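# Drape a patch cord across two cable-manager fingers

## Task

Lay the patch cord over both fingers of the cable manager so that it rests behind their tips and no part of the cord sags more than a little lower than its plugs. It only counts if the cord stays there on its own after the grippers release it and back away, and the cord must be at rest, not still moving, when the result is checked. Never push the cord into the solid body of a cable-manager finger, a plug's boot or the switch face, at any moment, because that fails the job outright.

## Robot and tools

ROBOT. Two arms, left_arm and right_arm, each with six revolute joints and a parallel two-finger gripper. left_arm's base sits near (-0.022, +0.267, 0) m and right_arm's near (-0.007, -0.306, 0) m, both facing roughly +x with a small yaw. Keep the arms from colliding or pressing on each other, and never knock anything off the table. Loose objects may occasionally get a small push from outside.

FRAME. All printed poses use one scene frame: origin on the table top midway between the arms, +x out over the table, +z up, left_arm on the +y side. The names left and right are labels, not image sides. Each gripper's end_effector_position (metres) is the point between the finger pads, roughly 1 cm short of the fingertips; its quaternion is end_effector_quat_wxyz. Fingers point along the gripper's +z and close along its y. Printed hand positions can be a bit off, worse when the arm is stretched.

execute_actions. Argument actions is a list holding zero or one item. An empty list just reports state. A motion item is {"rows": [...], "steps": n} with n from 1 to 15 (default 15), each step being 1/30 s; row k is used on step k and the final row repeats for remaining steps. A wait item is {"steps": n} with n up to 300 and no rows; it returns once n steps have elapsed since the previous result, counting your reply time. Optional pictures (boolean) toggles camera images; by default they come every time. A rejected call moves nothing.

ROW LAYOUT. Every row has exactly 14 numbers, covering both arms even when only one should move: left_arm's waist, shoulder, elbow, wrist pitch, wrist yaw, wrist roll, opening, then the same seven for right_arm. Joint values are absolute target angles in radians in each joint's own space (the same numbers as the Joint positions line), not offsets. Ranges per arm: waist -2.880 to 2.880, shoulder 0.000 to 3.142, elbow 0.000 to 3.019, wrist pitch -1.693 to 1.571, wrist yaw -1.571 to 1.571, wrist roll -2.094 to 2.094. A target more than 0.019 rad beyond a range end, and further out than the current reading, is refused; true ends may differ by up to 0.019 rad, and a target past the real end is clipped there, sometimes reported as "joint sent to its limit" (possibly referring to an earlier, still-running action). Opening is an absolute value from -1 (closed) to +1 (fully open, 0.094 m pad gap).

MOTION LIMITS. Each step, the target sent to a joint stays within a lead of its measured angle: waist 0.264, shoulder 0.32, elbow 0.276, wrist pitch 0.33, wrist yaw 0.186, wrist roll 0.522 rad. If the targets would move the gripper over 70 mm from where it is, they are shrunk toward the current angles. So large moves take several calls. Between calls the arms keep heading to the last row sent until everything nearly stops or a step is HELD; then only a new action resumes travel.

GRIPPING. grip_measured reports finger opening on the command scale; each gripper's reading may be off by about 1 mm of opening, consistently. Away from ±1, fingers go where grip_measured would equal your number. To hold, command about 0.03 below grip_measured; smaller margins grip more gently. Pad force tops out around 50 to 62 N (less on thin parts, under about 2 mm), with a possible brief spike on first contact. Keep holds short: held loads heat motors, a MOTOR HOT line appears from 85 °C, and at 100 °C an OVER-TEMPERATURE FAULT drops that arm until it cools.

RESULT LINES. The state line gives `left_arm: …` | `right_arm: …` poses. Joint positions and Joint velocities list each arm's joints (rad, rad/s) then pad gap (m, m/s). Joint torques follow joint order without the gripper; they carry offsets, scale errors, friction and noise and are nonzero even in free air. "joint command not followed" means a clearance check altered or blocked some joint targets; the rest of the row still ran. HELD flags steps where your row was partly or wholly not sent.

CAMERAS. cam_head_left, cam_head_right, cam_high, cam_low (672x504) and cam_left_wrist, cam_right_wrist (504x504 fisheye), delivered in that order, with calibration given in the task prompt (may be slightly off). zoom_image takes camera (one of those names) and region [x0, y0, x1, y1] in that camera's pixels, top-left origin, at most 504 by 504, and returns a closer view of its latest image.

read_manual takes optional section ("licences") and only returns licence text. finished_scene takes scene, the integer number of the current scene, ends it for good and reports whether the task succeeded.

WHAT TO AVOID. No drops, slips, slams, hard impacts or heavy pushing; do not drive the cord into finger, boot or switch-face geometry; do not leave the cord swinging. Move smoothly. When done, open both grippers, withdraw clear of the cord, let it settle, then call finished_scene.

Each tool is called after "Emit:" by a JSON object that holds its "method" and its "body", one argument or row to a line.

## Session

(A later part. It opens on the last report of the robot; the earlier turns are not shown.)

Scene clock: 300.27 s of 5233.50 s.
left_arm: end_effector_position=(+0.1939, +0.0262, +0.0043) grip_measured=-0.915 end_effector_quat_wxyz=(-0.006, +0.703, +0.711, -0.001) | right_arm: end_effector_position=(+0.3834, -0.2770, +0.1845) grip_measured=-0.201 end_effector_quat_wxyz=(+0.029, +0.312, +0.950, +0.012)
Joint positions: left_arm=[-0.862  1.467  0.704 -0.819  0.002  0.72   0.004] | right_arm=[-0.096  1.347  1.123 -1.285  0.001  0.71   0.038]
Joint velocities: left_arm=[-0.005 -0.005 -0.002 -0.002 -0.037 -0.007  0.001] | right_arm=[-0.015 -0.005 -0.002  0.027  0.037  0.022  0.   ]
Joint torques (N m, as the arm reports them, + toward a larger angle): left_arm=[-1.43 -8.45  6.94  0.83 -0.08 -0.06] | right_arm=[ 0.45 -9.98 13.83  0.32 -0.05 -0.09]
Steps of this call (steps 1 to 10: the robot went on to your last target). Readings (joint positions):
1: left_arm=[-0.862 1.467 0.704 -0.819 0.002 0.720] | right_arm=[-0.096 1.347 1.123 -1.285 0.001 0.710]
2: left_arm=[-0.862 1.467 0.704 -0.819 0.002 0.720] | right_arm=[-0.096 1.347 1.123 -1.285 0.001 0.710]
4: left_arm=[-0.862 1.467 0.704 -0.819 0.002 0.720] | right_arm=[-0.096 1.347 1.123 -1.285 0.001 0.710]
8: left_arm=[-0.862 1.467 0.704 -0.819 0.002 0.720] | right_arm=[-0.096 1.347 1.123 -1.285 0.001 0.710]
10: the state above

Emit:
{"method": "execute_actions", "body": {
  "actions": [
    {"rows":[[-0.85,1.46,0.78,-0.88,0,0.74,-0.945,-0.1,1.35,1.165,-1.3,0,0.7,-0.2],[-0.85,1.46,0.78,-0.88,0,0.74,-0.945,-0.1,1.35,1.165,-1.3,0,0.7,-0.2],[-0.85,1.46,0.78,-0.88,0,0.74,-0.945,-0.1,1.35,1.165,-1.3,0,0.7,-0.2],[-0.82,1.46,0.86,-0.95,0,0.77,-0.945,-0.1,1.35,1.165,-1.3,0,0.7,-0.2],[-0.82,1.46,0.86,-0.95,0,0.77,-0.945,-0.1,1.35,1.165,-1.3,0,0.7,-0.2],[-0.82,1.46,0.86,-0.95,0,0.77,-0.945,-0.1,1.35,1.165,-1.3,0,0.7,-0.2],[-0.79,1.455,0.93,-1.03,0,0.80,-0.945,-0.1,1.35,1.165,-1.3,0,0.7,-0.2],[-0.79,1.455,0.93,-1.03,0,0.80,-0.945,-0.1,1.35,1.165,-1.3,0,0.7,-0.2],[-0.79,1.455,0.93,-1.03,0,0.80,-0.945,-0.1,1.35,1.165,-1.3,0,0.7,-0.2],[-0.76,1.45,1.0,-1.1,0,0.83,-0.945,-0.1,1.35,1.165,-1.3,0,0.7,-0.2],[-0.76,1.45,1.0,-1.1,0,0.83,-0.945,-0.1,1.35,1.165,-1.3,0,0.7,-0.2],[-0.76,1.45,1.0,-1.1,0,0.83,-0.945,-0.1,1.35,1.165,-1.3,0,0.7,-0.2],[-0.73,1.45,1.08,-1.18,0,0.87,-0.945,-0.1,1.35,1.165,-1.3,0,0.7,-0.2]],"steps":15}
  ],
  "pictures": false
}}

Emit:
{"method": "execute_actions", "body": {
  "actions": [
    {"rows":[[-0.71,1.475,1.19,-1.26,0,0.89,-0.945,-0.1,1.35,1.165,-1.3,0,0.7,-0.2],[-0.71,1.475,1.19,-1.26,0,0.89,-0.945,-0.1,1.35,1.165,-1.3,0,0.7,-0.2],[-0.71,1.475,1.19,-1.26,0,0.89,-0.945,-0.1,1.35,1.165,-1.3,0,0.7,-0.2],[-0.69,1.5,1.30,-1.35,0,0.91,-0.945,-0.1,1.35,1.165,-1.3,0,0.7,-0.2],[-0.69,1.5,1.30,-1.35,0,0.91,-0.945,-0.1,1.35,1.165,-1.3,0,0.7,-0.2],[-0.69,1.5,1.30,-1.35,0,0.91,-0.945,-0.1,1.35,1.165,-1.3,0,0.7,-0.2],[-0.665,1.525,1.41,-1.43,0,0.93,-0.945,-0.1,1.35,1.165,-1.3,0,0.7,-0.2],[-0.665,1.525,1.41,-1.43,0,0.93,-0.945,-0.1,1.35,1.165,-1.3,0,0.7,-0.2],[-0.665,1.525,1.41,-1.43,0,0.93,-0.945,-0.1,1.35,1.165,-1.3,0,0.7,-0.2],[-0.64,1.55,1.52,-1.52,0,0.95,-0.945,-0.1,1.35,1.165,-1.3,0,0.7,-0.2],[-0.64,1.55,1.52,-1.52,0,0.95,-0.945,-0.1,1.35,1.165,-1.3,0,0.7,-0.2],[-0.64,1.55,1.52,-1.52,0,0.95,-0.945,-0.1,1.35,1.165,-1.3,0,0.7,-0.2],[-0.62,1.575,1.625,-1.6,0,0.975,-0.945,-0.1,1.35,1.165,-1.3,0,0.7,-0.2]],"steps":15}
  ],
  "pictures": false
}}

Emit:
{"method": "execute_actions", "body": {
  "actions": [
    {"steps":45}
  ]
}}

Emit:
{"method": "zoom_image", "body": {
  "camera": "cam_head_right",
  "region": [200,130,400,330]
}}

Emit:
{"method": "zoom_image", "body": {
  "camera": "cam_high",
  "region": [220,120,380,280]
}}

Scene clock: 336.87 s of 5233.50 s.
left_arm: end_effector_position=(+0.2699, +0.0072, +0.1069) grip_measured=-0.927 end_effector_quat_wxyz=(-0.003, +0.699, +0.715, -0.001) | right_arm: end_effector_position=(+0.3834, -0.2770, +0.1845) grip_measured=-0.201 end_effector_quat_wxyz=(+0.029, +0.312, +0.950, +0.012)
Joint positions: left_arm=[-0.75   1.457  1.02  -1.14   0.002  0.823  0.003] | right_arm=[-0.096  1.347  1.123 -1.285  0.001  0.71   0.038]
Joint velocities: left_arm=[ 0.259 -0.063  0.569 -0.418  0.037  0.315  0.   ] | right_arm=[-0.005 -0.005 -0.002  0.007 -0.037 -0.007  0.001]
Joint torques (N m, as the arm reports them, + toward a larger angle): left_arm=[  0.12 -11.03  10.35   0.1   -0.04   0.09] | right_arm=[  0.26 -10.93  13.73   0.18  -0.03  -0.08]
Steps of this call (steps 1 to 15: the robot went on to your last target; steps 16 to 90: nothing new was sent; then 33.10 s passed at rest; steps 91 to 105: all 15 steps of this action). Readings (joint positions):
91: left_arm=[-0.862 1.467 0.709 -0.830 0.002 0.722] | right_arm=[-0.096 1.347 1.123 -1.285 0.001 0.710]
92: left_arm=[-0.862 1.467 0.715 -0.846 0.002 0.723] | right_arm=[-0.096 1.347 1.123 -1.285 0.001 0.710]
94: left_arm=[-0.860 1.467 0.739 -0.879 0.002 0.731] | right_arm=[-0.096 1.347 1.123 -1.285 0.001 0.710]
98: left_arm=[-0.829 1.467 0.839 -0.976 0.002 0.758] | right_arm=[-0.096 1.347 1.123 -1.285 0.001 0.710]
105: the state above

Scene clock: 337.37 s of 5233.50 s.
left_arm: end_effector_position=(+0.3605, -0.0038, +0.2657) grip_measured=-0.927 end_effector_quat_wxyz=(+0.008, +0.701, +0.713, +0.000) | right_arm: end_effector_position=(+0.3834, -0.2770, +0.1845) grip_measured=-0.201 end_effector_quat_wxyz=(+0.029, +0.312, +0.950, +0.012)
Joint positions: left_arm=[-0.639  1.553  1.556 -1.558  0.002  0.939  0.003] | right_arm=[-0.096  1.347  1.123 -1.285  0.001  0.71   0.038]
Joint velocities: left_arm=[ 0.22   0.142  0.759 -0.393  0.007  0.183 -0.001] | right_arm=[-0.005 -0.015 -0.012 -0.007 -0.022  0.022  0.   ]
Joint torques (N m, as the arm reports them, + toward a larger angle): left_arm=[  0.92 -12.24  10.63   0.07  -0.08   0.12] | right_arm=[  0.5  -10.34  13.66   0.29   0.05  -0.07]
Steps of this call (steps 1 to 15: all 15 steps of this action). Readings (joint positions):
1: left_arm=[-0.741 1.457 1.049 -1.170 0.002 0.834] | right_arm=[-0.096 1.347 1.123 -1.285 0.001 0.710]
2: left_arm=[-0.732 1.461 1.081 -1.204 0.002 0.843] | right_arm=[-0.096 1.347 1.123 -1.285 0.001 0.710]
4: left_arm=[-0.719 1.467 1.148 -1.254 0.002 0.860] | right_arm=[-0.096 1.347 1.123 -1.285 0.001 0.710]
8: left_arm=[-0.695 1.496 1.306 -1.371 0.002 0.890] | right_arm=[-0.096 1.347 1.123 -1.285 0.001 0.710]
15: the state above

Scene clock: 338.87 s of 5233.50 s.
left_arm: end_effector_position=(+0.3672, +0.0007, +0.2768) grip_measured=-0.927 end_effector_quat_wxyz=(+0.009, +0.704, +0.710, +0.000) | right_arm: end_effector_position=(+0.3834, -0.2770, +0.1845) grip_measured=-0.201 end_effector_quat_wxyz=(+0.029, +0.312, +0.950, +0.012)
Joint positions: left_arm=[-0.623  1.56   1.593 -1.587  0.002  0.964  0.003] | right_arm=[-0.096  1.347  1.123 -1.285  0.001  0.71   0.038]
Joint velocities: left_arm=[-0.005 -0.015 -0.007  0.002  0.007 -0.051 -0.001] | right_arm=[-0.005 -0.015  0.017 -0.002  0.066 -0.037 -0.   ]
Joint torques (N m, as the arm reports them, + toward a larger angle): left_arm=[  0.04 -11.63  11.62  -0.08  -0.06   0.12] | right_arm=[ -0.14 -10.95  13.71   0.14  -0.01  -0.03]
Steps of this call (steps 1 to 30: the robot went on to your last target; steps 31 to 45: nothing new was sent). Readings (joint positions):
1: left_arm=[-0.632 1.555 1.576 -1.568 0.002 0.944] | right_arm=[-0.096 1.347 1.123 -1.285 0.001 0.710]
2: left_arm=[-0.627 1.555 1.587 -1.573 0.002 0.948] | right_arm=[-0.096 1.347 1.123 -1.285 0.001 0.710]
4: left_arm=[-0.623 1.555 1.593 -1.581 0.002 0.953] | right_arm=[-0.096 1.347 1.123 -1.285 0.001 0.710]
8: left_arm=[-0.623 1.559 1.593 -1.587 0.002 0.960] | right_arm=[-0.096 1.347 1.123 -1.285 0.001 0.710]
45: the state above
All arms were judged still, so your last target was given up. Only a new action makes them travel on or press farther. Fingers that are still opening or closing keep moving.
camera_calibration (this result's frames):
cam_left_wrist: T_world_to_cam=[[-0.999857, -0.00694227, -0.0153974, 0.37169], [-0.0145812, 0.814876, 0.579452, -0.149083], [0.00852428, 0.579594, -0.814861, 0.345261], [0, 0, 0, 1]] pos_world=[0.366521, -0.0760469, 0.373449]
cam_right_wrist: T_world_to_cam=[[-0.581748, -0.812787, -0.0307799, 0.00216492], [-0.689835, 0.47299, 0.548095, 0.299965], [-0.430925, 0.340086, -0.83585, 0.537093], [0, 0, 0, 1]] pos_world=[0.439633, -0.322778, 0.284587]

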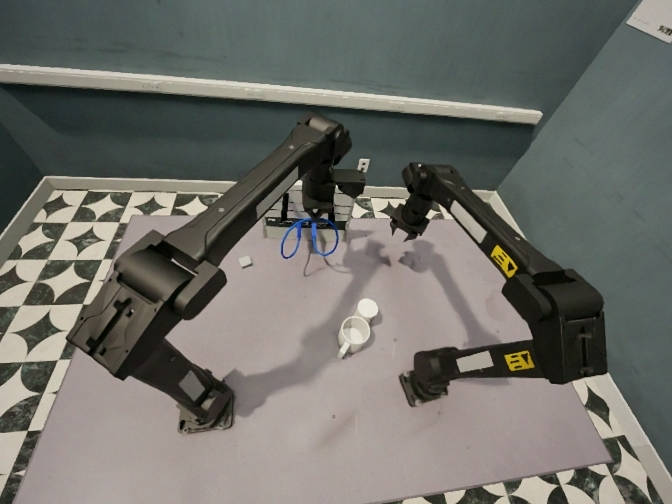

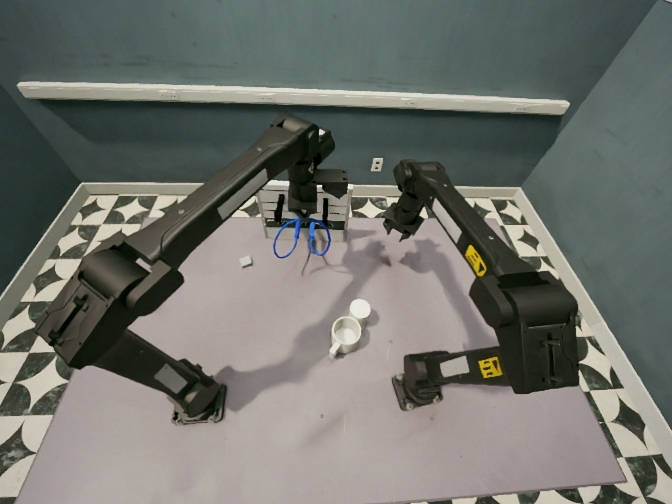

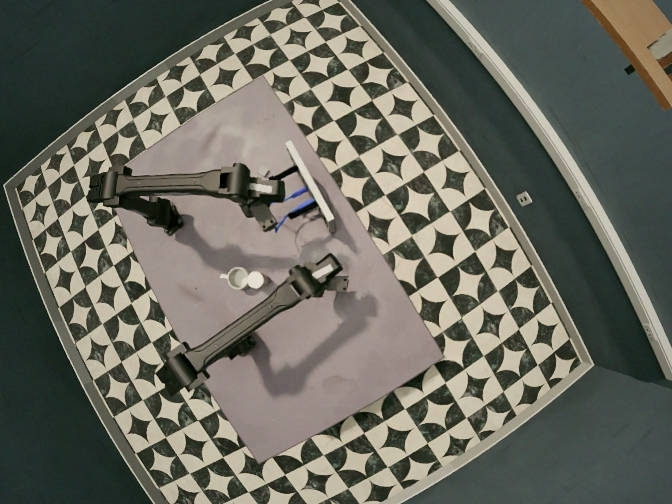

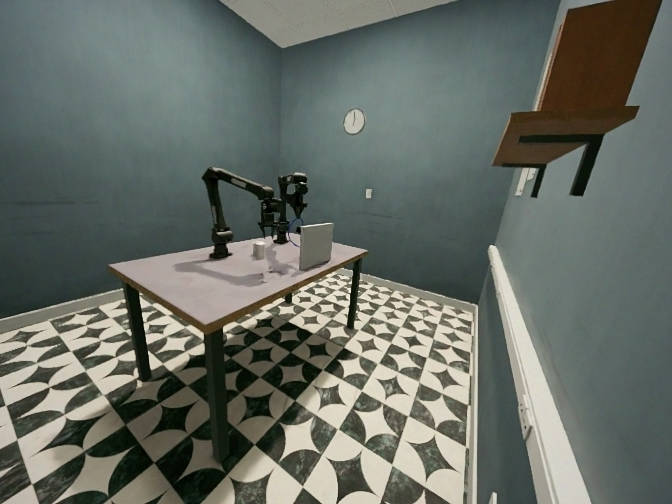

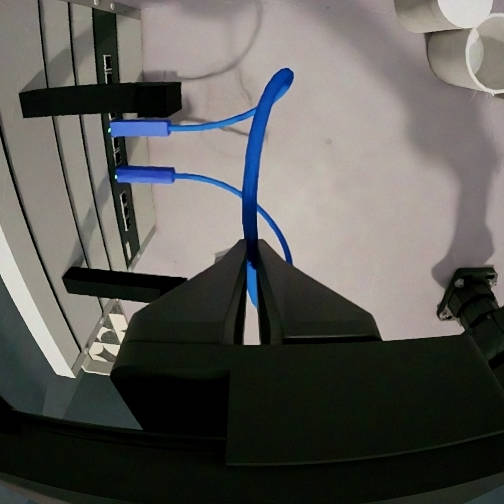

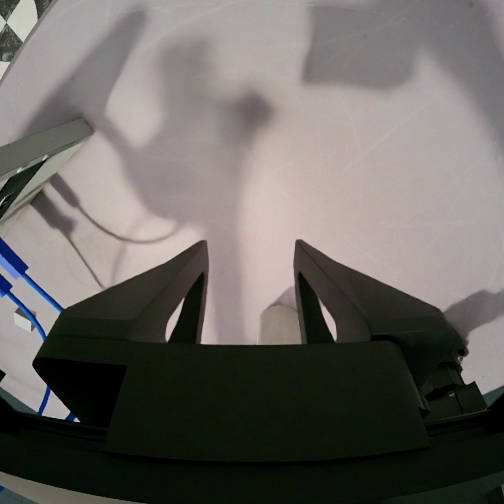

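Region (200, 130, 400, 330) of cam_head_right's 672x504 image, scaled by 2.520, with more detail than that image has.

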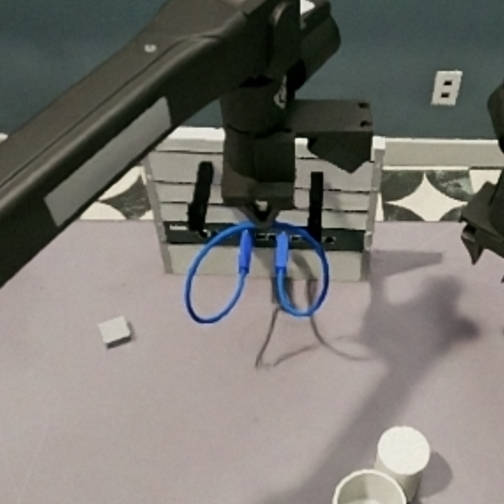

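Region (220, 120, 380, 280) of cam_high's 672x504 image, scaled by 3.150, with more detail than that image has.

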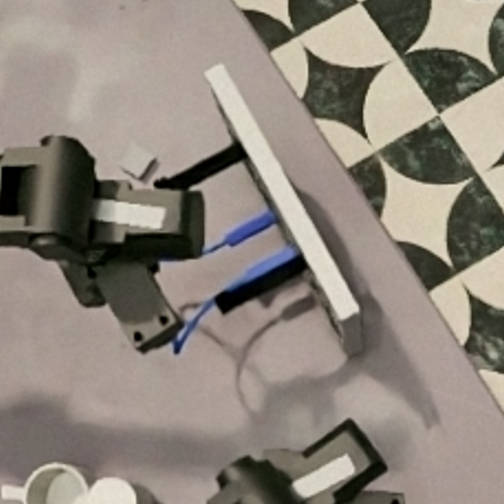

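Emit:
{"method": "execute_actions", "body": {
  "actions": [
    {"rows":[[-0.63,1.62,1.69,-1.63,0,0.975,-0.945,-0.1,1.35,1.165,-1.3,0,0.7,-0.2],[-0.63,1.62,1.69,-1.63,0,0.975,-0.945,-0.1,1.35,1.165,-1.3,0,0.7,-0.2],[-0.63,1.62,1.69,-1.63,0,0.975,-0.945,-0.1,1.35,1.165,-1.3,0,0.7,-0.2],[-0.63,1.62,1.69,-1.63,0,0.975,-0.945,-0.1,1.35,1.165,-1.3,0,0.7,-0.2],[-0.635,1.66,1.75,-1.655,0,0.975,-0.945,-0.1,1.35,1.165,-1.3,0,0.7,-0.2],[-0.635,1.66,1.75,-1.655,0,0.975,-0.945,-0.1,1.35,1.165,-1.3,0,0.7,-0.2],[-0.635,1.66,1.75,-1.655,0,0.975,-0.945,-0.1,1.35,1.165,-1.3,0,0.7,-0.2],[-0.635,1.66,1.75,-1.655,0,0.975,-0.945,-0.1,1.35,1.165,-1.3,0,0.7,-0.2],[-0.64,1.70,1.813,-1.68,0,0.975,-0.945,-0.1,1.35,1.165,-1.3,0,0.7,-0.2]],"steps":15}
  ],
  "pictures": false
}}

Emit:
{"method": "execute_actions", "body": {
  "actions": [
    {"steps":45}
  ]
}}

Emit:
{"method": "zoom_image", "body": {
  "camera": "cam_head_right",
  "region": [200,130,400,330]
}}

Emit:
{"method": "zoom_image", "body": {
  "camera": "cam_head_left",
  "region": [200,130,400,330]
}}

Scene clock: 376.43 s of 5233.50 s.
left_arm: end_effector_position=(+0.3984, -0.0225, +0.2792) grip_measured=-0.927 end_effector_quat_wxyz=(-0.011, +0.706, +0.708, -0.003) | right_arm: end_effector_position=(+0.3834, -0.2770, +0.1845) grip_measured=-0.201 end_effector_quat_wxyz=(+0.029, +0.312, +0.950, +0.012)
Joint positions: left_arm=[-0.626  1.692  1.763 -1.664  0.002  0.965  0.003] | right_arm=[-0.096  1.347  1.123 -1.285  0.001  0.71   0.038]
Joint velocities: left_arm=[-0.015  0.024  0.002 -0.056  0.037 -0.037  0.001] | right_arm=[-0.005 -0.015 -0.002  0.007  0.022 -0.007 -0.   ]
Joint torques (N m, as the arm reports them, + toward a larger angle): left_arm=[ -1.79 -14.43  12.8   -0.37  -0.08   0.11] | right_arm=[ -0.27 -10.26  13.84   0.21   0.01  -0.06]
Steps of this call (steps 1 to 440: nothing new was sent; then 22.40 s passed at rest; steps 441 to 455: all 15 steps of this action). Readings (joint positions):
441: left_arm=[-0.623 1.565 1.600 -1.596 0.002 0.965] | right_arm=[-0.096 1.347 1.123 -1.285 0.001 0.710]
442: left_arm=[-0.623 1.573 1.615 -1.608 0.002 0.965] | right_arm=[-0.096 1.347 1.123 -1.285 0.001 0.710]
444: left_arm=[-0.623 1.591 1.638 -1.614 0.002 0.965] | right_arm=[-0.096 1.347 1.123 -1.285 0.001 0.710]
448: left_arm=[-0.623 1.639 1.697 -1.637 0.002 0.965] | right_arm=[-0.096 1.347 1.123 -1.285 0.001 0.710]
455: the state above

Scene clock: 377.93 s of 5233.50 s.
left_arm: end_effector_position=(+0.3978, -0.0223, +0.2795) grip_measured=-0.927 end_effector_quat_wxyz=(-0.012, +0.706, +0.708, -0.003) | right_arm: end_effector_position=(+0.3834, -0.2770, +0.1845) grip_measured=-0.201 end_effector_quat_wxyz=(+0.029, +0.312, +0.950, +0.012)
Joint positions: left_arm=[-0.627  1.692  1.763 -1.667  0.002  0.965  0.003] | right_arm=[-0.096  1.347  1.123 -1.285  0.001  0.71   0.038]
Joint velocities: left_arm=[ 0.005  0.005  0.012 -0.007  0.007  0.022 -0.   ] | right_arm=[ 0.005 -0.005 -0.002 -0.012 -0.125  0.007  0.001]
Joint torques (N m, as the arm reports them, + toward a larger angle): left_arm=[ -1.45 -14.61  12.97  -0.2   -0.07   0.1 ] | right_arm=[ 0.31 -9.68 13.69  0.21  0.02 -0.02]
Steps of this call (steps 1 to 15: the robot went on to your last target; steps 16 to 45: nothing new was sent). Readings (joint positions):
1: left_arm=[-0.627 1.692 1.763 -1.666 0.002 0.965] | right_arm=[-0.096 1.347 1.123 -1.285 0.001 0.710]
2: left_arm=[-0.627 1.692 1.763 -1.667 0.002 0.965] | right_arm=[-0.096 1.347 1.123 -1.285 0.001 0.710]
4: left_arm=[-0.627 1.692 1.763 -1.667 0.002 0.965] | right_arm=[-0.096 1.347 1.123 -1.285 0.001 0.710]
8: left_arm=[-0.627 1.692 1.763 -1.667 0.002 0.965] | right_arm=[-0.096 1.347 1.123 -1.285 0.001 0.710]
45: the state above
All arms were judged still, so your last target was given up. Only a new action makes them travel on or press farther. Fingers that are still opening or closing keep moving.
camera_calibration (this result's frames):
cam_left_wrist: T_world_to_cam=[[-0.999801, -0.00279892, 0.0197325, 0.392429], [0.0095816, 0.800658, 0.599045, -0.146858], [-0.0174757, 0.599115, -0.800472, 0.367298], [0, 0, 0, 1]] pos_world=[0.400177, -0.101372, 0.374242]
cam_right_wrist: T_world_to_cam=[[-0.581748, -0.812787, -0.0307799, 0.00216492], [-0.689835, 0.47299, 0.548095, 0.299965], [-0.430925, 0.340086, -0.83585, 0.537093], [0, 0, 0, 1]] pos_world=[0.439633, -0.322778, 0.284587]

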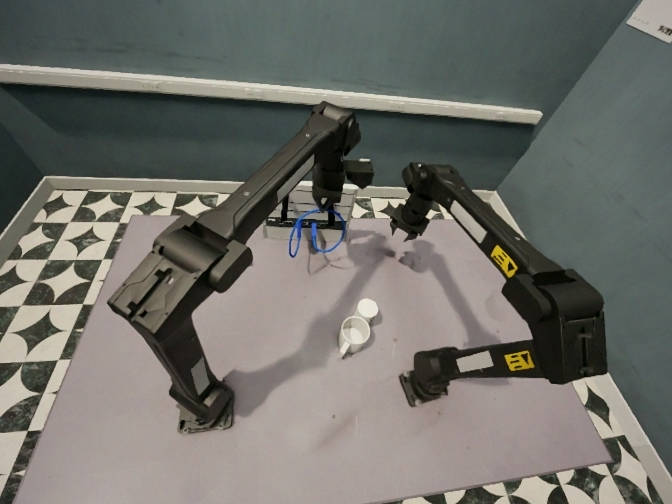

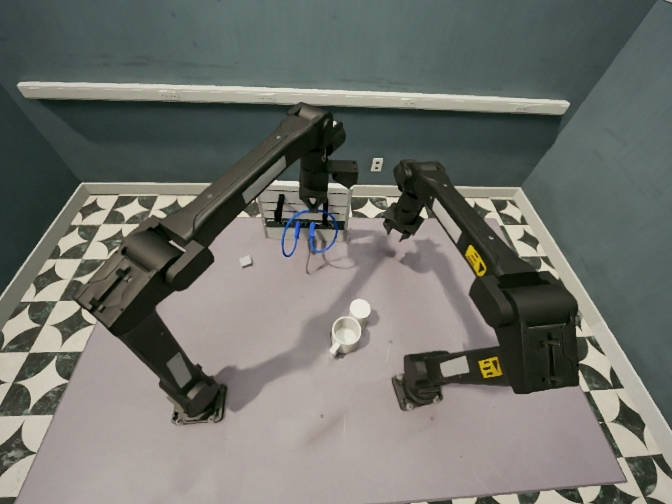

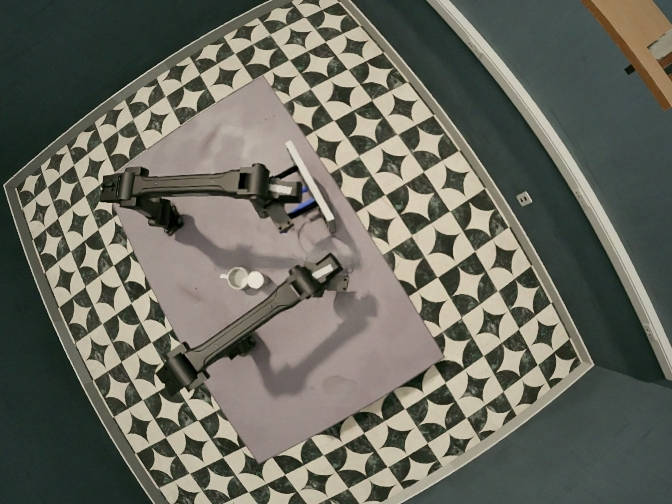

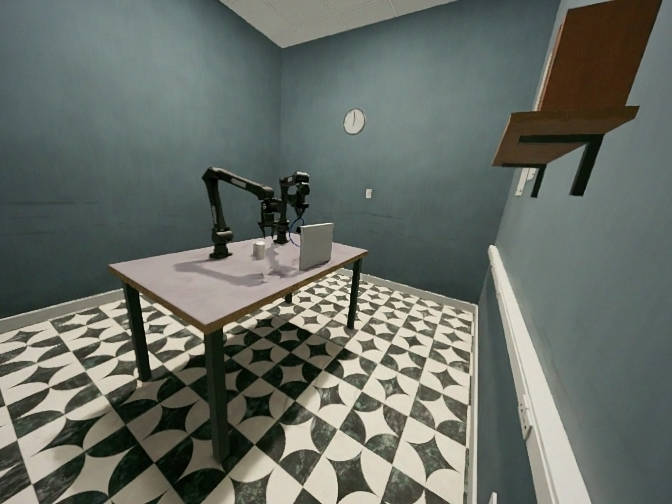

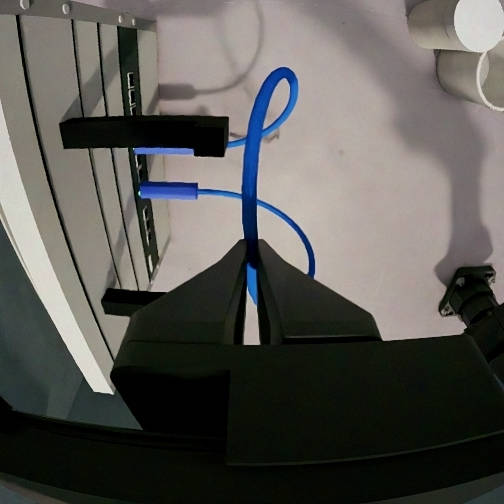

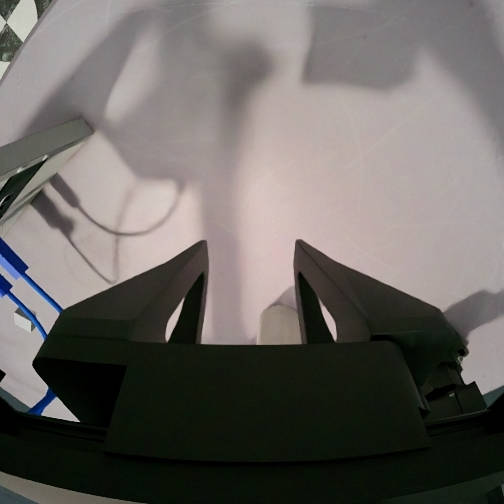

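Region (200, 130, 400, 330) of cam_head_right's 672x504 image, scaled by 2.520, with more detail than that image has.

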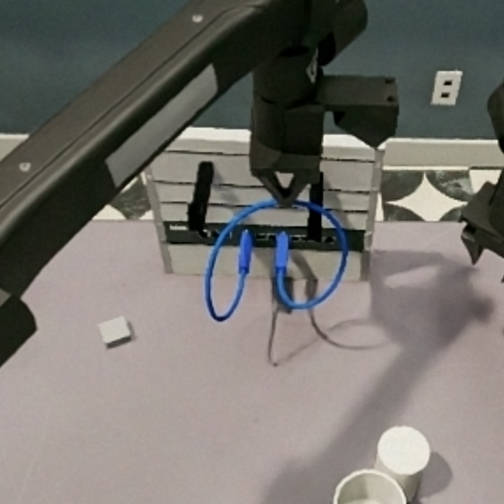

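Region (200, 130, 400, 330) of cam_head_left's 672x504 image, scaled by 2.520, with more detail than that image has.

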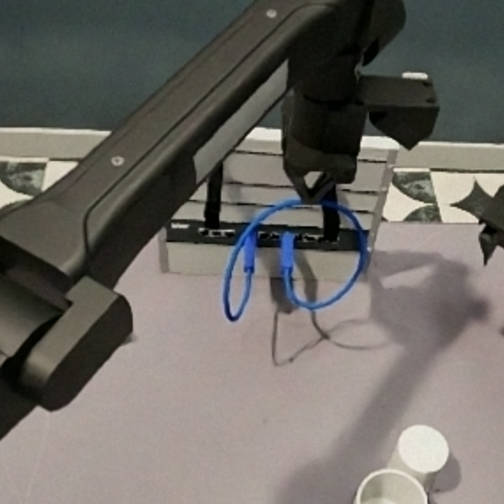

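Emit:
{"method": "execute_actions", "body": {
  "actions": [
    {"rows":[[-0.63,1.70,1.83,-1.675,0,0.9,-0.945,-0.1,1.35,1.165,-1.3,0,0.7,-0.2],[-0.63,1.70,1.83,-1.675,0,0.86,-0.945,-0.1,1.35,1.165,-1.3,0,0.7,-0.2],[-0.63,1.70,1.83,-1.675,0,0.82,-0.945,-0.1,1.35,1.165,-1.3,0,0.7,-0.2],[-0.63,1.70,1.83,-1.675,0,0.78,-0.945,-0.1,1.35,1.165,-1.3,0,0.7,-0.2],[-0.62,1.71,1.84,-1.675,0,0.74,-0.945,-0.1,1.35,1.165,-1.3,0,0.7,-0.2],[-0.62,1.71,1.84,-1.675,0,0.70,-0.945,-0.1,1.35,1.165,-1.3,0,0.7,-0.2],[-0.62,1.71,1.84,-1.675,0,0.66,-0.945,-0.1,1.35,1.165,-1.3,0,0.7,-0.2],[-0.62,1.71,1.85,-1.675,0,0.62,-0.945,-0.1,1.35,1.165,-1.3,0,0.7,-0.2],[-0.61,1.72,1.85,-1.675,0,0.58,-0.945,-0.1,1.35,1.165,-1.3,0,0.7,-0.2],[-0.61,1.72,1.86,-1.675,0,0.54,-0.945,-0.1,1.35,1.165,-1.3,0,0.7,-0.2],[-0.61,1.72,1.86,-1.675,0,0.50,-0.945,-0.1,1.35,1.165,-1.3,0,0.7,-0.2],[-0.605,1.728,1.865,-1.675,0,0.45,-0.945,-0.1,1.35,1.165,-1.3,0,0.7,-0.2]],"steps":15}
  ],
  "pictures": false
}}

Emit:
{"method": "execute_actions", "body": {
  "actions": [
    {"steps":45}
  ]
}}

Emit:
{"method": "zoom_image", "body": {
  "camera": "cam_head_right",
  "region": [200,130,400,330]
}}

Emit:
{"method": "zoom_image", "body": {
  "camera": "cam_head_left",
  "region": [200,130,400,330]
}}

Scene clock: 416.20 s of 5233.50 s.
left_arm: end_effector_position=(+0.4097, -0.0280, +0.2934) grip_measured=-0.927 end_effector_quat_wxyz=(+0.007, +0.541, +0.841, -0.001) | right_arm: end_effector_position=(+0.3834, -0.2770, +0.1845) grip_measured=-0.201 end_effector_quat_wxyz=(+0.029, +0.312, +0.950, +0.012)
Joint positions: left_arm=[-0.623  1.705  1.816 -1.667  0.002  0.544  0.003] | right_arm=[-0.096  1.347  1.123 -1.285  0.001  0.71   0.038]
Joint velocities: left_arm=[ 0.034  0.044  0.022 -0.002  0.051 -0.549  0.   ] | right_arm=[-0.015 -0.015 -0.012 -0.007 -0.051 -0.051  0.   ]
Joint torques (N m, as the arm reports them, + toward a larger angle): left_arm=[  0.76 -13.48  12.7    0.14  -0.08  -0.09] | right_arm=[  0.74 -10.49  13.51   0.32  -0.01  -0.07]
Steps of this call (steps 1 to 90: nothing new was sent; then 34.77 s passed at rest; steps 91 to 105: all 15 steps of this action). Readings (joint positions):
91: left_arm=[-0.627 1.692 1.765 -1.667 0.002 0.956] | right_arm=[-0.096 1.347 1.123 -1.285 0.001 0.710]
92: left_arm=[-0.627 1.693 1.767 -1.667 0.002 0.940] | right_arm=[-0.096 1.347 1.123 -1.285 0.001 0.710]
94: left_arm=[-0.627 1.693 1.774 -1.667 0.002 0.895] | right_arm=[-0.096 1.347 1.123 -1.285 0.001 0.710]
98: left_arm=[-0.627 1.693 1.789 -1.667 0.002 0.771] | right_arm=[-0.096 1.347 1.123 -1.285 0.001 0.710]
105: the state above

Scene clock: 417.70 s of 5233.50 s.
left_arm: end_effector_position=(+0.4121, -0.0268, +0.2899) grip_measured=-0.927 end_effector_quat_wxyz=(+0.004, +0.503, +0.864, -0.001) | right_arm: end_effector_position=(+0.3834, -0.2770, +0.1845) grip_measured=-0.201 end_effector_quat_wxyz=(+0.029, +0.312, +0.950, +0.012)
Joint positions: left_arm=[-0.618  1.712  1.816 -1.667  0.002  0.461  0.003] | right_arm=[-0.096  1.347  1.123 -1.285  0.001  0.71   0.038]
Joint velocities: left_arm=[-0.005 -0.005 -0.012 -0.007  0.066  0.037  0.   ] | right_arm=[-0.024 -0.005 -0.032 -0.022 -0.022  0.022 -0.   ]
Joint torques (N m, as the arm reports them, + toward a larger angle): left_arm=[  0.9  -13.39  12.93   0.11  -0.09  -0.06] | right_arm=[  0.23 -10.36  13.7    0.04  -0.02  -0.06]
Steps of this call (steps 1 to 30: the robot went on to your last target; steps 31 to 45: nothing new was sent). Readings (joint positions):
1: left_arm=[-0.621 1.706 1.816 -1.667 0.002 0.527] | right_arm=[-0.096 1.347 1.123 -1.285 0.001 0.710]
2: left_arm=[-0.620 1.707 1.816 -1.667 0.002 0.514] | right_arm=[-0.096 1.347 1.123 -1.285 0.001 0.710]
4: left_arm=[-0.619 1.710 1.816 -1.667 0.002 0.495] | right_arm=[-0.096 1.347 1.123 -1.285 0.001 0.710]
8: left_arm=[-0.618 1.712 1.816 -1.667 0.002 0.474] | right_arm=[-0.096 1.347 1.123 -1.285 0.001 0.710]
45: the state above
All arms were judged still, so your last target was given up. Only a new action makes them travel on or press farther. Fingers that are still opening or closing keep moving.
camera_calibration (this result's frames):
cam_left_wrist: T_world_to_cam=[[-0.870096, -0.492864, -0.00413645, 0.346805], [-0.402776, 0.706168, 0.582322, 0.0225625], [-0.284085, 0.508342, -0.812948, 0.489597], [0, 0, 0, 1]] pos_world=[0.449929, -0.093888, 0.386313]
cam_right_wrist: T_world_to_cam=[[-0.581748, -0.812787, -0.0307799, 0.00216492], [-0.689835, 0.47299, 0.548095, 0.299965], [-0.430925, 0.340086, -0.83585, 0.537093], [0, 0, 0, 1]] pos_world=[0.439633, -0.322778, 0.284587]

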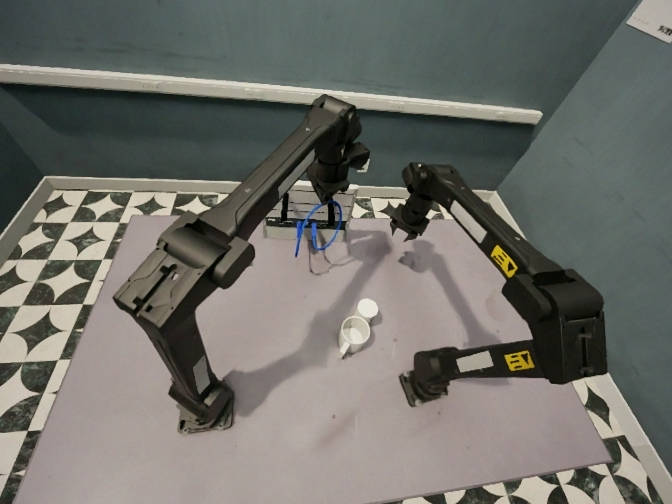

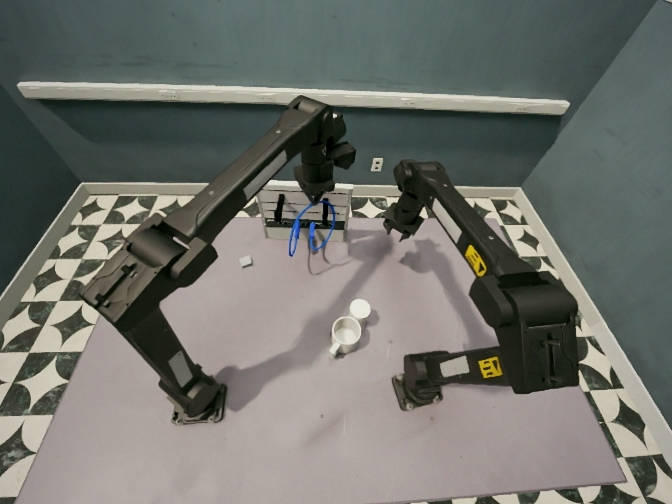

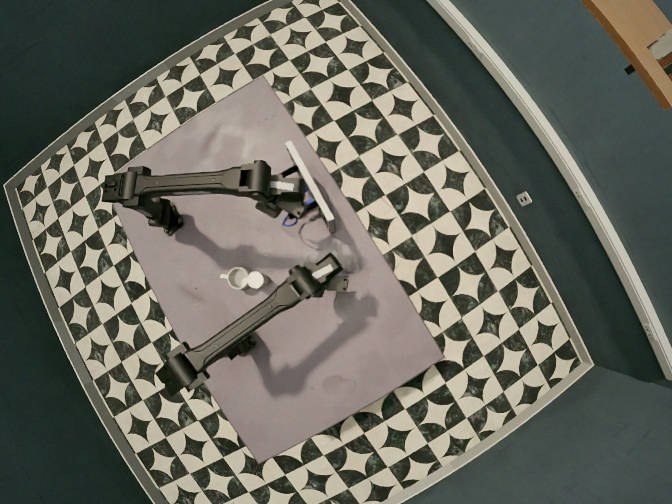

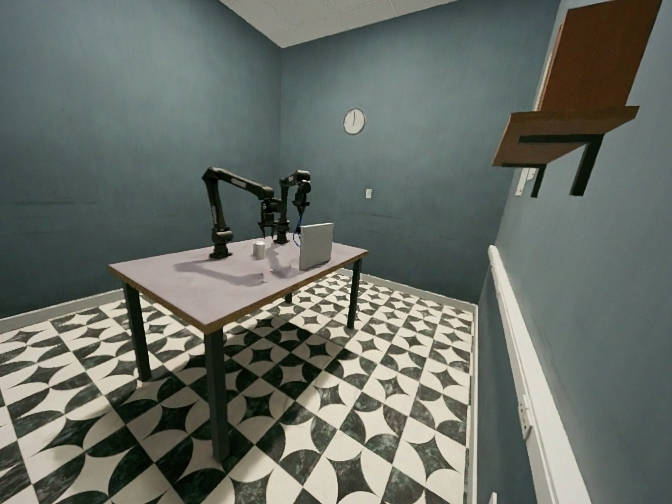

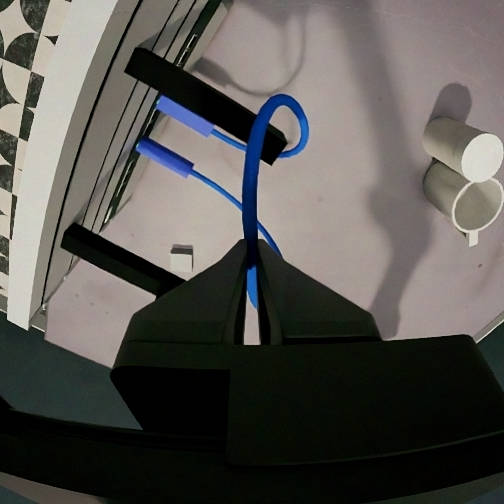

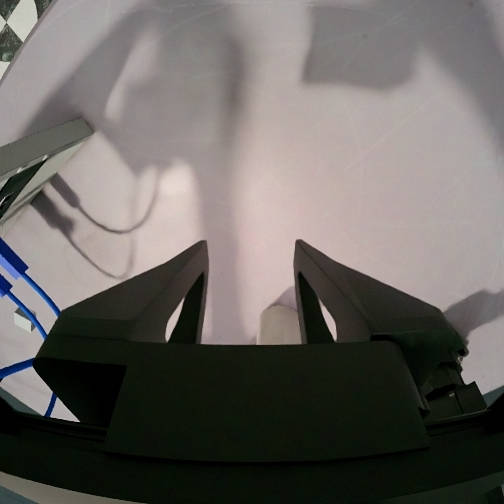

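Region (200, 130, 400, 330) of cam_head_right's 672x504 image, scaled by 2.520, with more detail than that image has.

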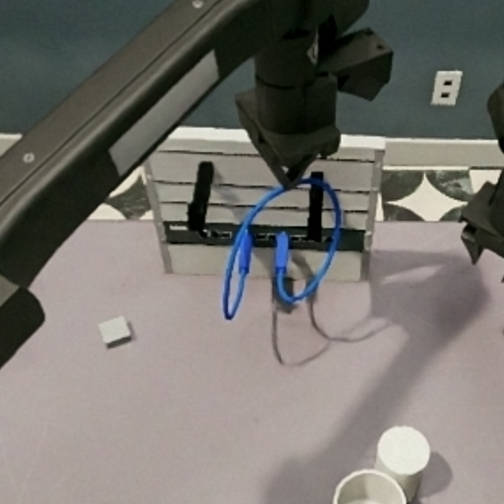

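Region (200, 130, 400, 330) of cam_head_left's 672x504 image, scaled by 2.520, with more detail than that image has.

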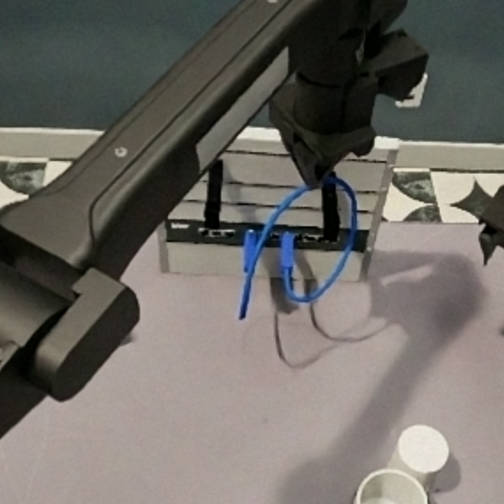

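Emit:
{"method": "execute_actions", "body": {
  "actions": [
    {"rows":[[-0.60,1.735,1.885,-1.675,0,0.45,-0.945,-0.1,1.35,1.165,-1.3,0,0.7,-0.2],[-0.60,1.735,1.885,-1.675,0,0.45,-0.945,-0.1,1.35,1.165,-1.3,0,0.7,-0.2],[-0.60,1.735,1.885,-1.675,0,0.45,-0.945,-0.1,1.35,1.165,-1.3,0,0.7,-0.2],[-0.59,1.75,1.885,-1.65,0,0.45,-0.945,-0.1,1.35,1.165,-1.3,0,0.7,-0.2],[-0.59,1.75,1.885,-1.65,0,0.45,-0.945,-0.1,1.35,1.165,-1.3,0,0.7,-0.2],[-0.59,1.75,1.885,-1.65,0,0.45,-0.945,-0.1,1.35,1.165,-1.3,0,0.7,-0.2],[-0.58,1.77,1.885,-1.63,0,0.45,-0.945,-0.1,1.35,1.165,-1.3,0,0.7,-0.2],[-0.58,1.77,1.885,-1.63,0,0.45,-0.945,-0.1,1.35,1.165,-1.3,0,0.7,-0.2],[-0.58,1.77,1.885,-1.63,0,0.45,-0.945,-0.1,1.35,1.165,-1.3,0,0.7,-0.2],[-0.58,1.79,1.885,-1.61,0,0.45,-0.945,-0.1,1.35,1.165,-1.3,0,0.7,-0.2],[-0.58,1.79,1.885,-1.61,0,0.45,-0.945,-0.1,1.35,1.165,-1.3,0,0.7,-0.2],[-0.58,1.79,1.885,-1.61,0,0.45,-0.945,-0.1,1.35,1.165,-1.3,0,0.7,-0.2],[-0.578,1.805,1.885,-1.597,0,0.45,-0.945,-0.1,1.35,1.165,-1.3,0,0.7,-0.2]],"steps":15}
  ],
  "pictures": false
}}

Emit:
{"method": "execute_actions", "body": {
  "actions": [
    {"steps":45}
  ]
}}

Emit:
{"method": "zoom_image", "body": {
  "camera": "cam_head_right",
  "region": [200,130,400,330]
}}

Emit:
{"method": "zoom_image", "body": {
  "camera": "cam_head_left",
  "region": [200,130,400,330]
}}

Scene clock: 435.83 s of 5233.50 s.
left_arm: end_effector_position=(+0.4441, -0.0283, +0.2636) grip_measured=-0.927 end_effector_quat_wxyz=(+0.007, +0.490, +0.872, -0.001) | right_arm: end_effector_position=(+0.3834, -0.2770, +0.1845) grip_measured=-0.201 end_effector_quat_wxyz=(+0.029, +0.312, +0.950, +0.012)
Joint positions: left_arm=[-0.588  1.781  1.84  -1.617  0.002  0.461  0.003] | right_arm=[-0.096  1.347  1.123 -1.285  0.001  0.71   0.038]
Joint velocities: left_arm=[ 0.005  0.23  -0.017  0.09  -0.022 -0.022  0.   ] | right_arm=[ 0.005 -0.005  0.012  0.002 -0.051  0.095 -0.   ]
Joint torques (N m, as the arm reports them, + toward a larger angle): left_arm=[  0.8  -15.47  12.69   0.93  -0.11  -0.08] | right_arm=[  0.43 -10.16  13.49   0.29  -0.01  -0.04]
Steps of this call (steps 1 to 100: nothing new was sent; then 14.30 s passed at rest; steps 101 to 115: all 15 steps of this action). Readings (joint positions):
101: left_arm=[-0.618 1.713 1.818 -1.667 0.002 0.461] | right_arm=[-0.096 1.347 1.123 -1.285 0.001 0.710]
102: left_arm=[-0.618 1.715 1.823 -1.667 0.002 0.461] | right_arm=[-0.096 1.347 1.123 -1.285 0.001 0.710]
104: left_arm=[-0.616 1.718 1.831 -1.667 0.002 0.461] | right_arm=[-0.096 1.347 1.123 -1.285 0.001 0.710]
108: left_arm=[-0.606 1.729 1.839 -1.656 0.002 0.461] | right_arm=[-0.096 1.347 1.123 -1.285 0.001 0.710]
115: the state above

Scene clock: 437.33 s of 5233.50 s.
left_arm: end_effector_position=(+0.4476, -0.0305, +0.2519) grip_measured=-0.927 end_effector_quat_wxyz=(-0.002, +0.490, +0.872, -0.001) | right_arm: end_effector_position=(+0.3834, -0.2770, +0.1845) grip_measured=-0.201 end_effector_quat_wxyz=(+0.029, +0.312, +0.950, +0.012)
Joint positions: left_arm=[-0.588  1.803  1.84  -1.612  0.002  0.461  0.003] | right_arm=[-0.096  1.347  1.123 -1.285  0.001  0.71   0.038]
Joint velocities: left_arm=[-0.005 -0.005 -0.012 -0.012 -0.095  0.037 -0.001] | right_arm=[-0.015 -0.005 -0.012  0.012 -0.037 -0.037 -0.   ]
Joint torques (N m, as the arm reports them, + toward a larger angle): left_arm=[  0.33 -15.99  12.7    0.93  -0.11  -0.07] | right_arm=[ 0.51 -9.69 13.51 -0.03 -0.04 -0.03]
Steps of this call (steps 1 to 30: the robot went on to your last target; steps 31 to 45: nothing new was sent). Readings (joint positions):
1: left_arm=[-0.588 1.789 1.840 -1.614 0.002 0.461] | right_arm=[-0.096 1.347 1.123 -1.285 0.001 0.710]
2: left_arm=[-0.588 1.795 1.840 -1.613 0.002 0.461] | right_arm=[-0.096 1.347 1.123 -1.285 0.001 0.710]
4: left_arm=[-0.588 1.802 1.840 -1.612 0.002 0.461] | right_arm=[-0.096 1.347 1.123 -1.285 0.001 0.710]
8: left_arm=[-0.588 1.803 1.840 -1.612 0.002 0.461] | right_arm=[-0.096 1.347 1.123 -1.285 0.001 0.710]
45: the state above
All arms were judged still, so your last target was given up. Only a new action makes them travel on or press farther. Fingers that are still opening or closing keep moving.
camera_calibration (this result's frames):
cam_left_wrist: T_world_to_cam=[[-0.854866, -0.518849, 0.000959385, 0.366798], [-0.418198, 0.690124, 0.590626, 0.0660239], [-0.307108, 0.504505, -0.806945, 0.479327], [0, 0, 0, 1]] pos_world=[0.488379, -0.0970746, 0.347443]
cam_right_wrist: T_world_to_cam=[[-0.581748, -0.812787, -0.0307799, 0.00216492], [-0.689835, 0.47299, 0.548095, 0.299965], [-0.430925, 0.340086, -0.83585, 0.537093], [0, 0, 0, 1]] pos_world=[0.439633, -0.322778, 0.284587]

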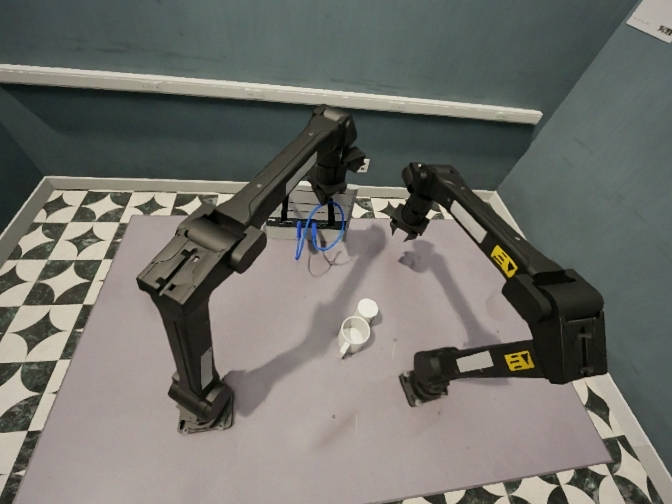

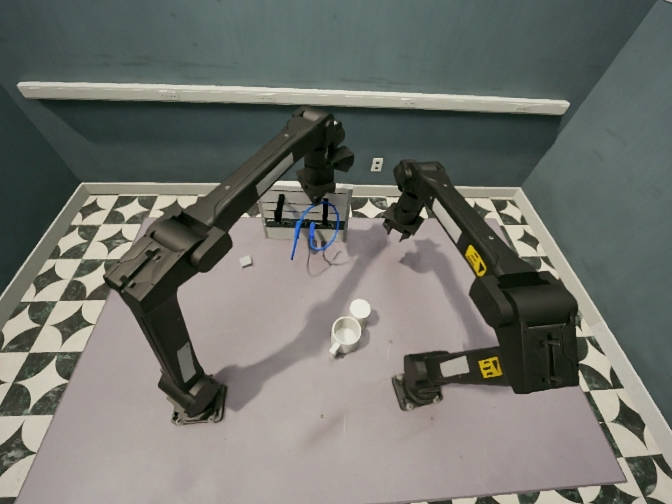

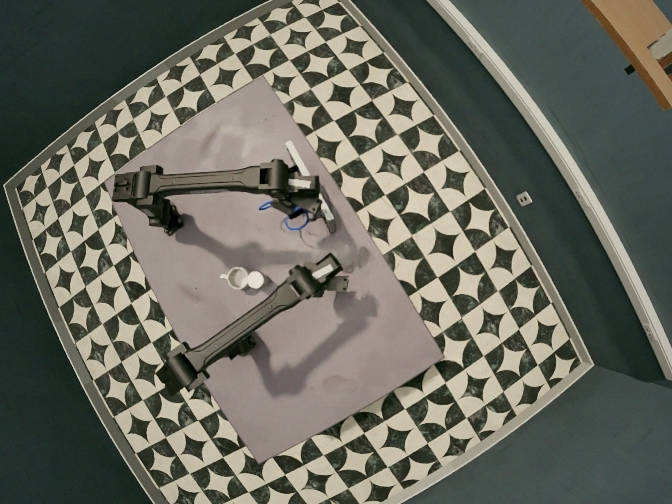

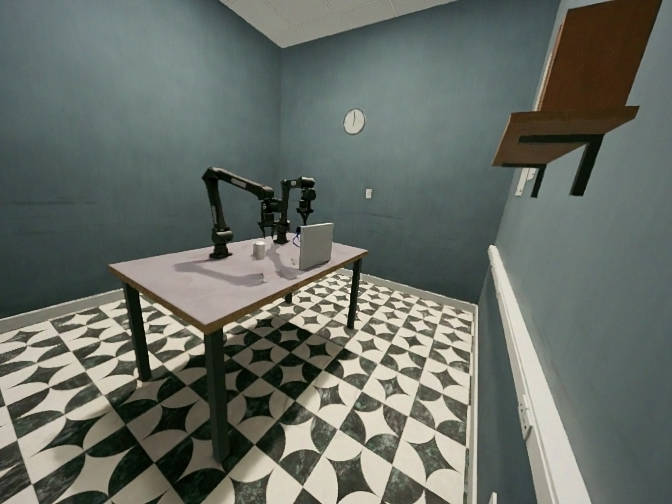

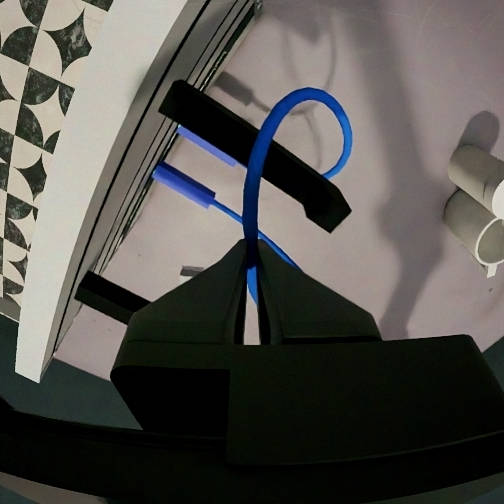

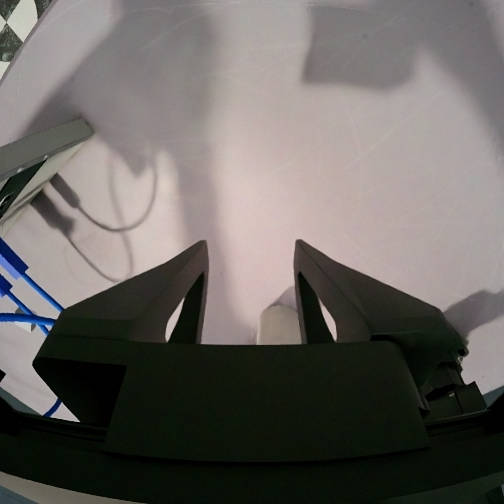

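Region (200, 130, 400, 330) of cam_head_right's 672x504 image, scaled by 2.520, with more detail than that image has.

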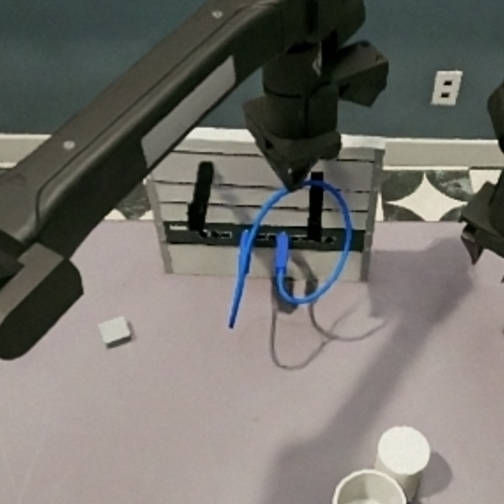

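Region (200, 130, 400, 330) of cam_head_left's 672x504 image, scaled by 2.520, with more detail than that image has.

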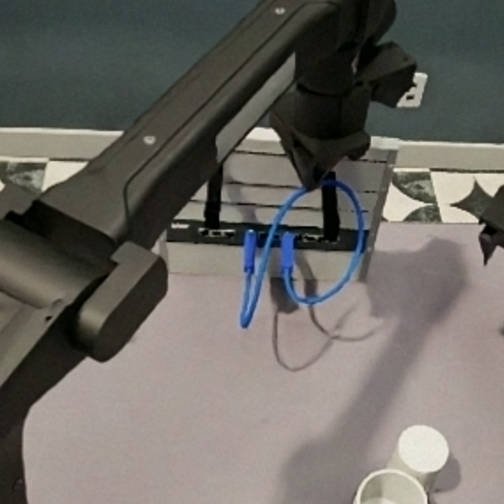

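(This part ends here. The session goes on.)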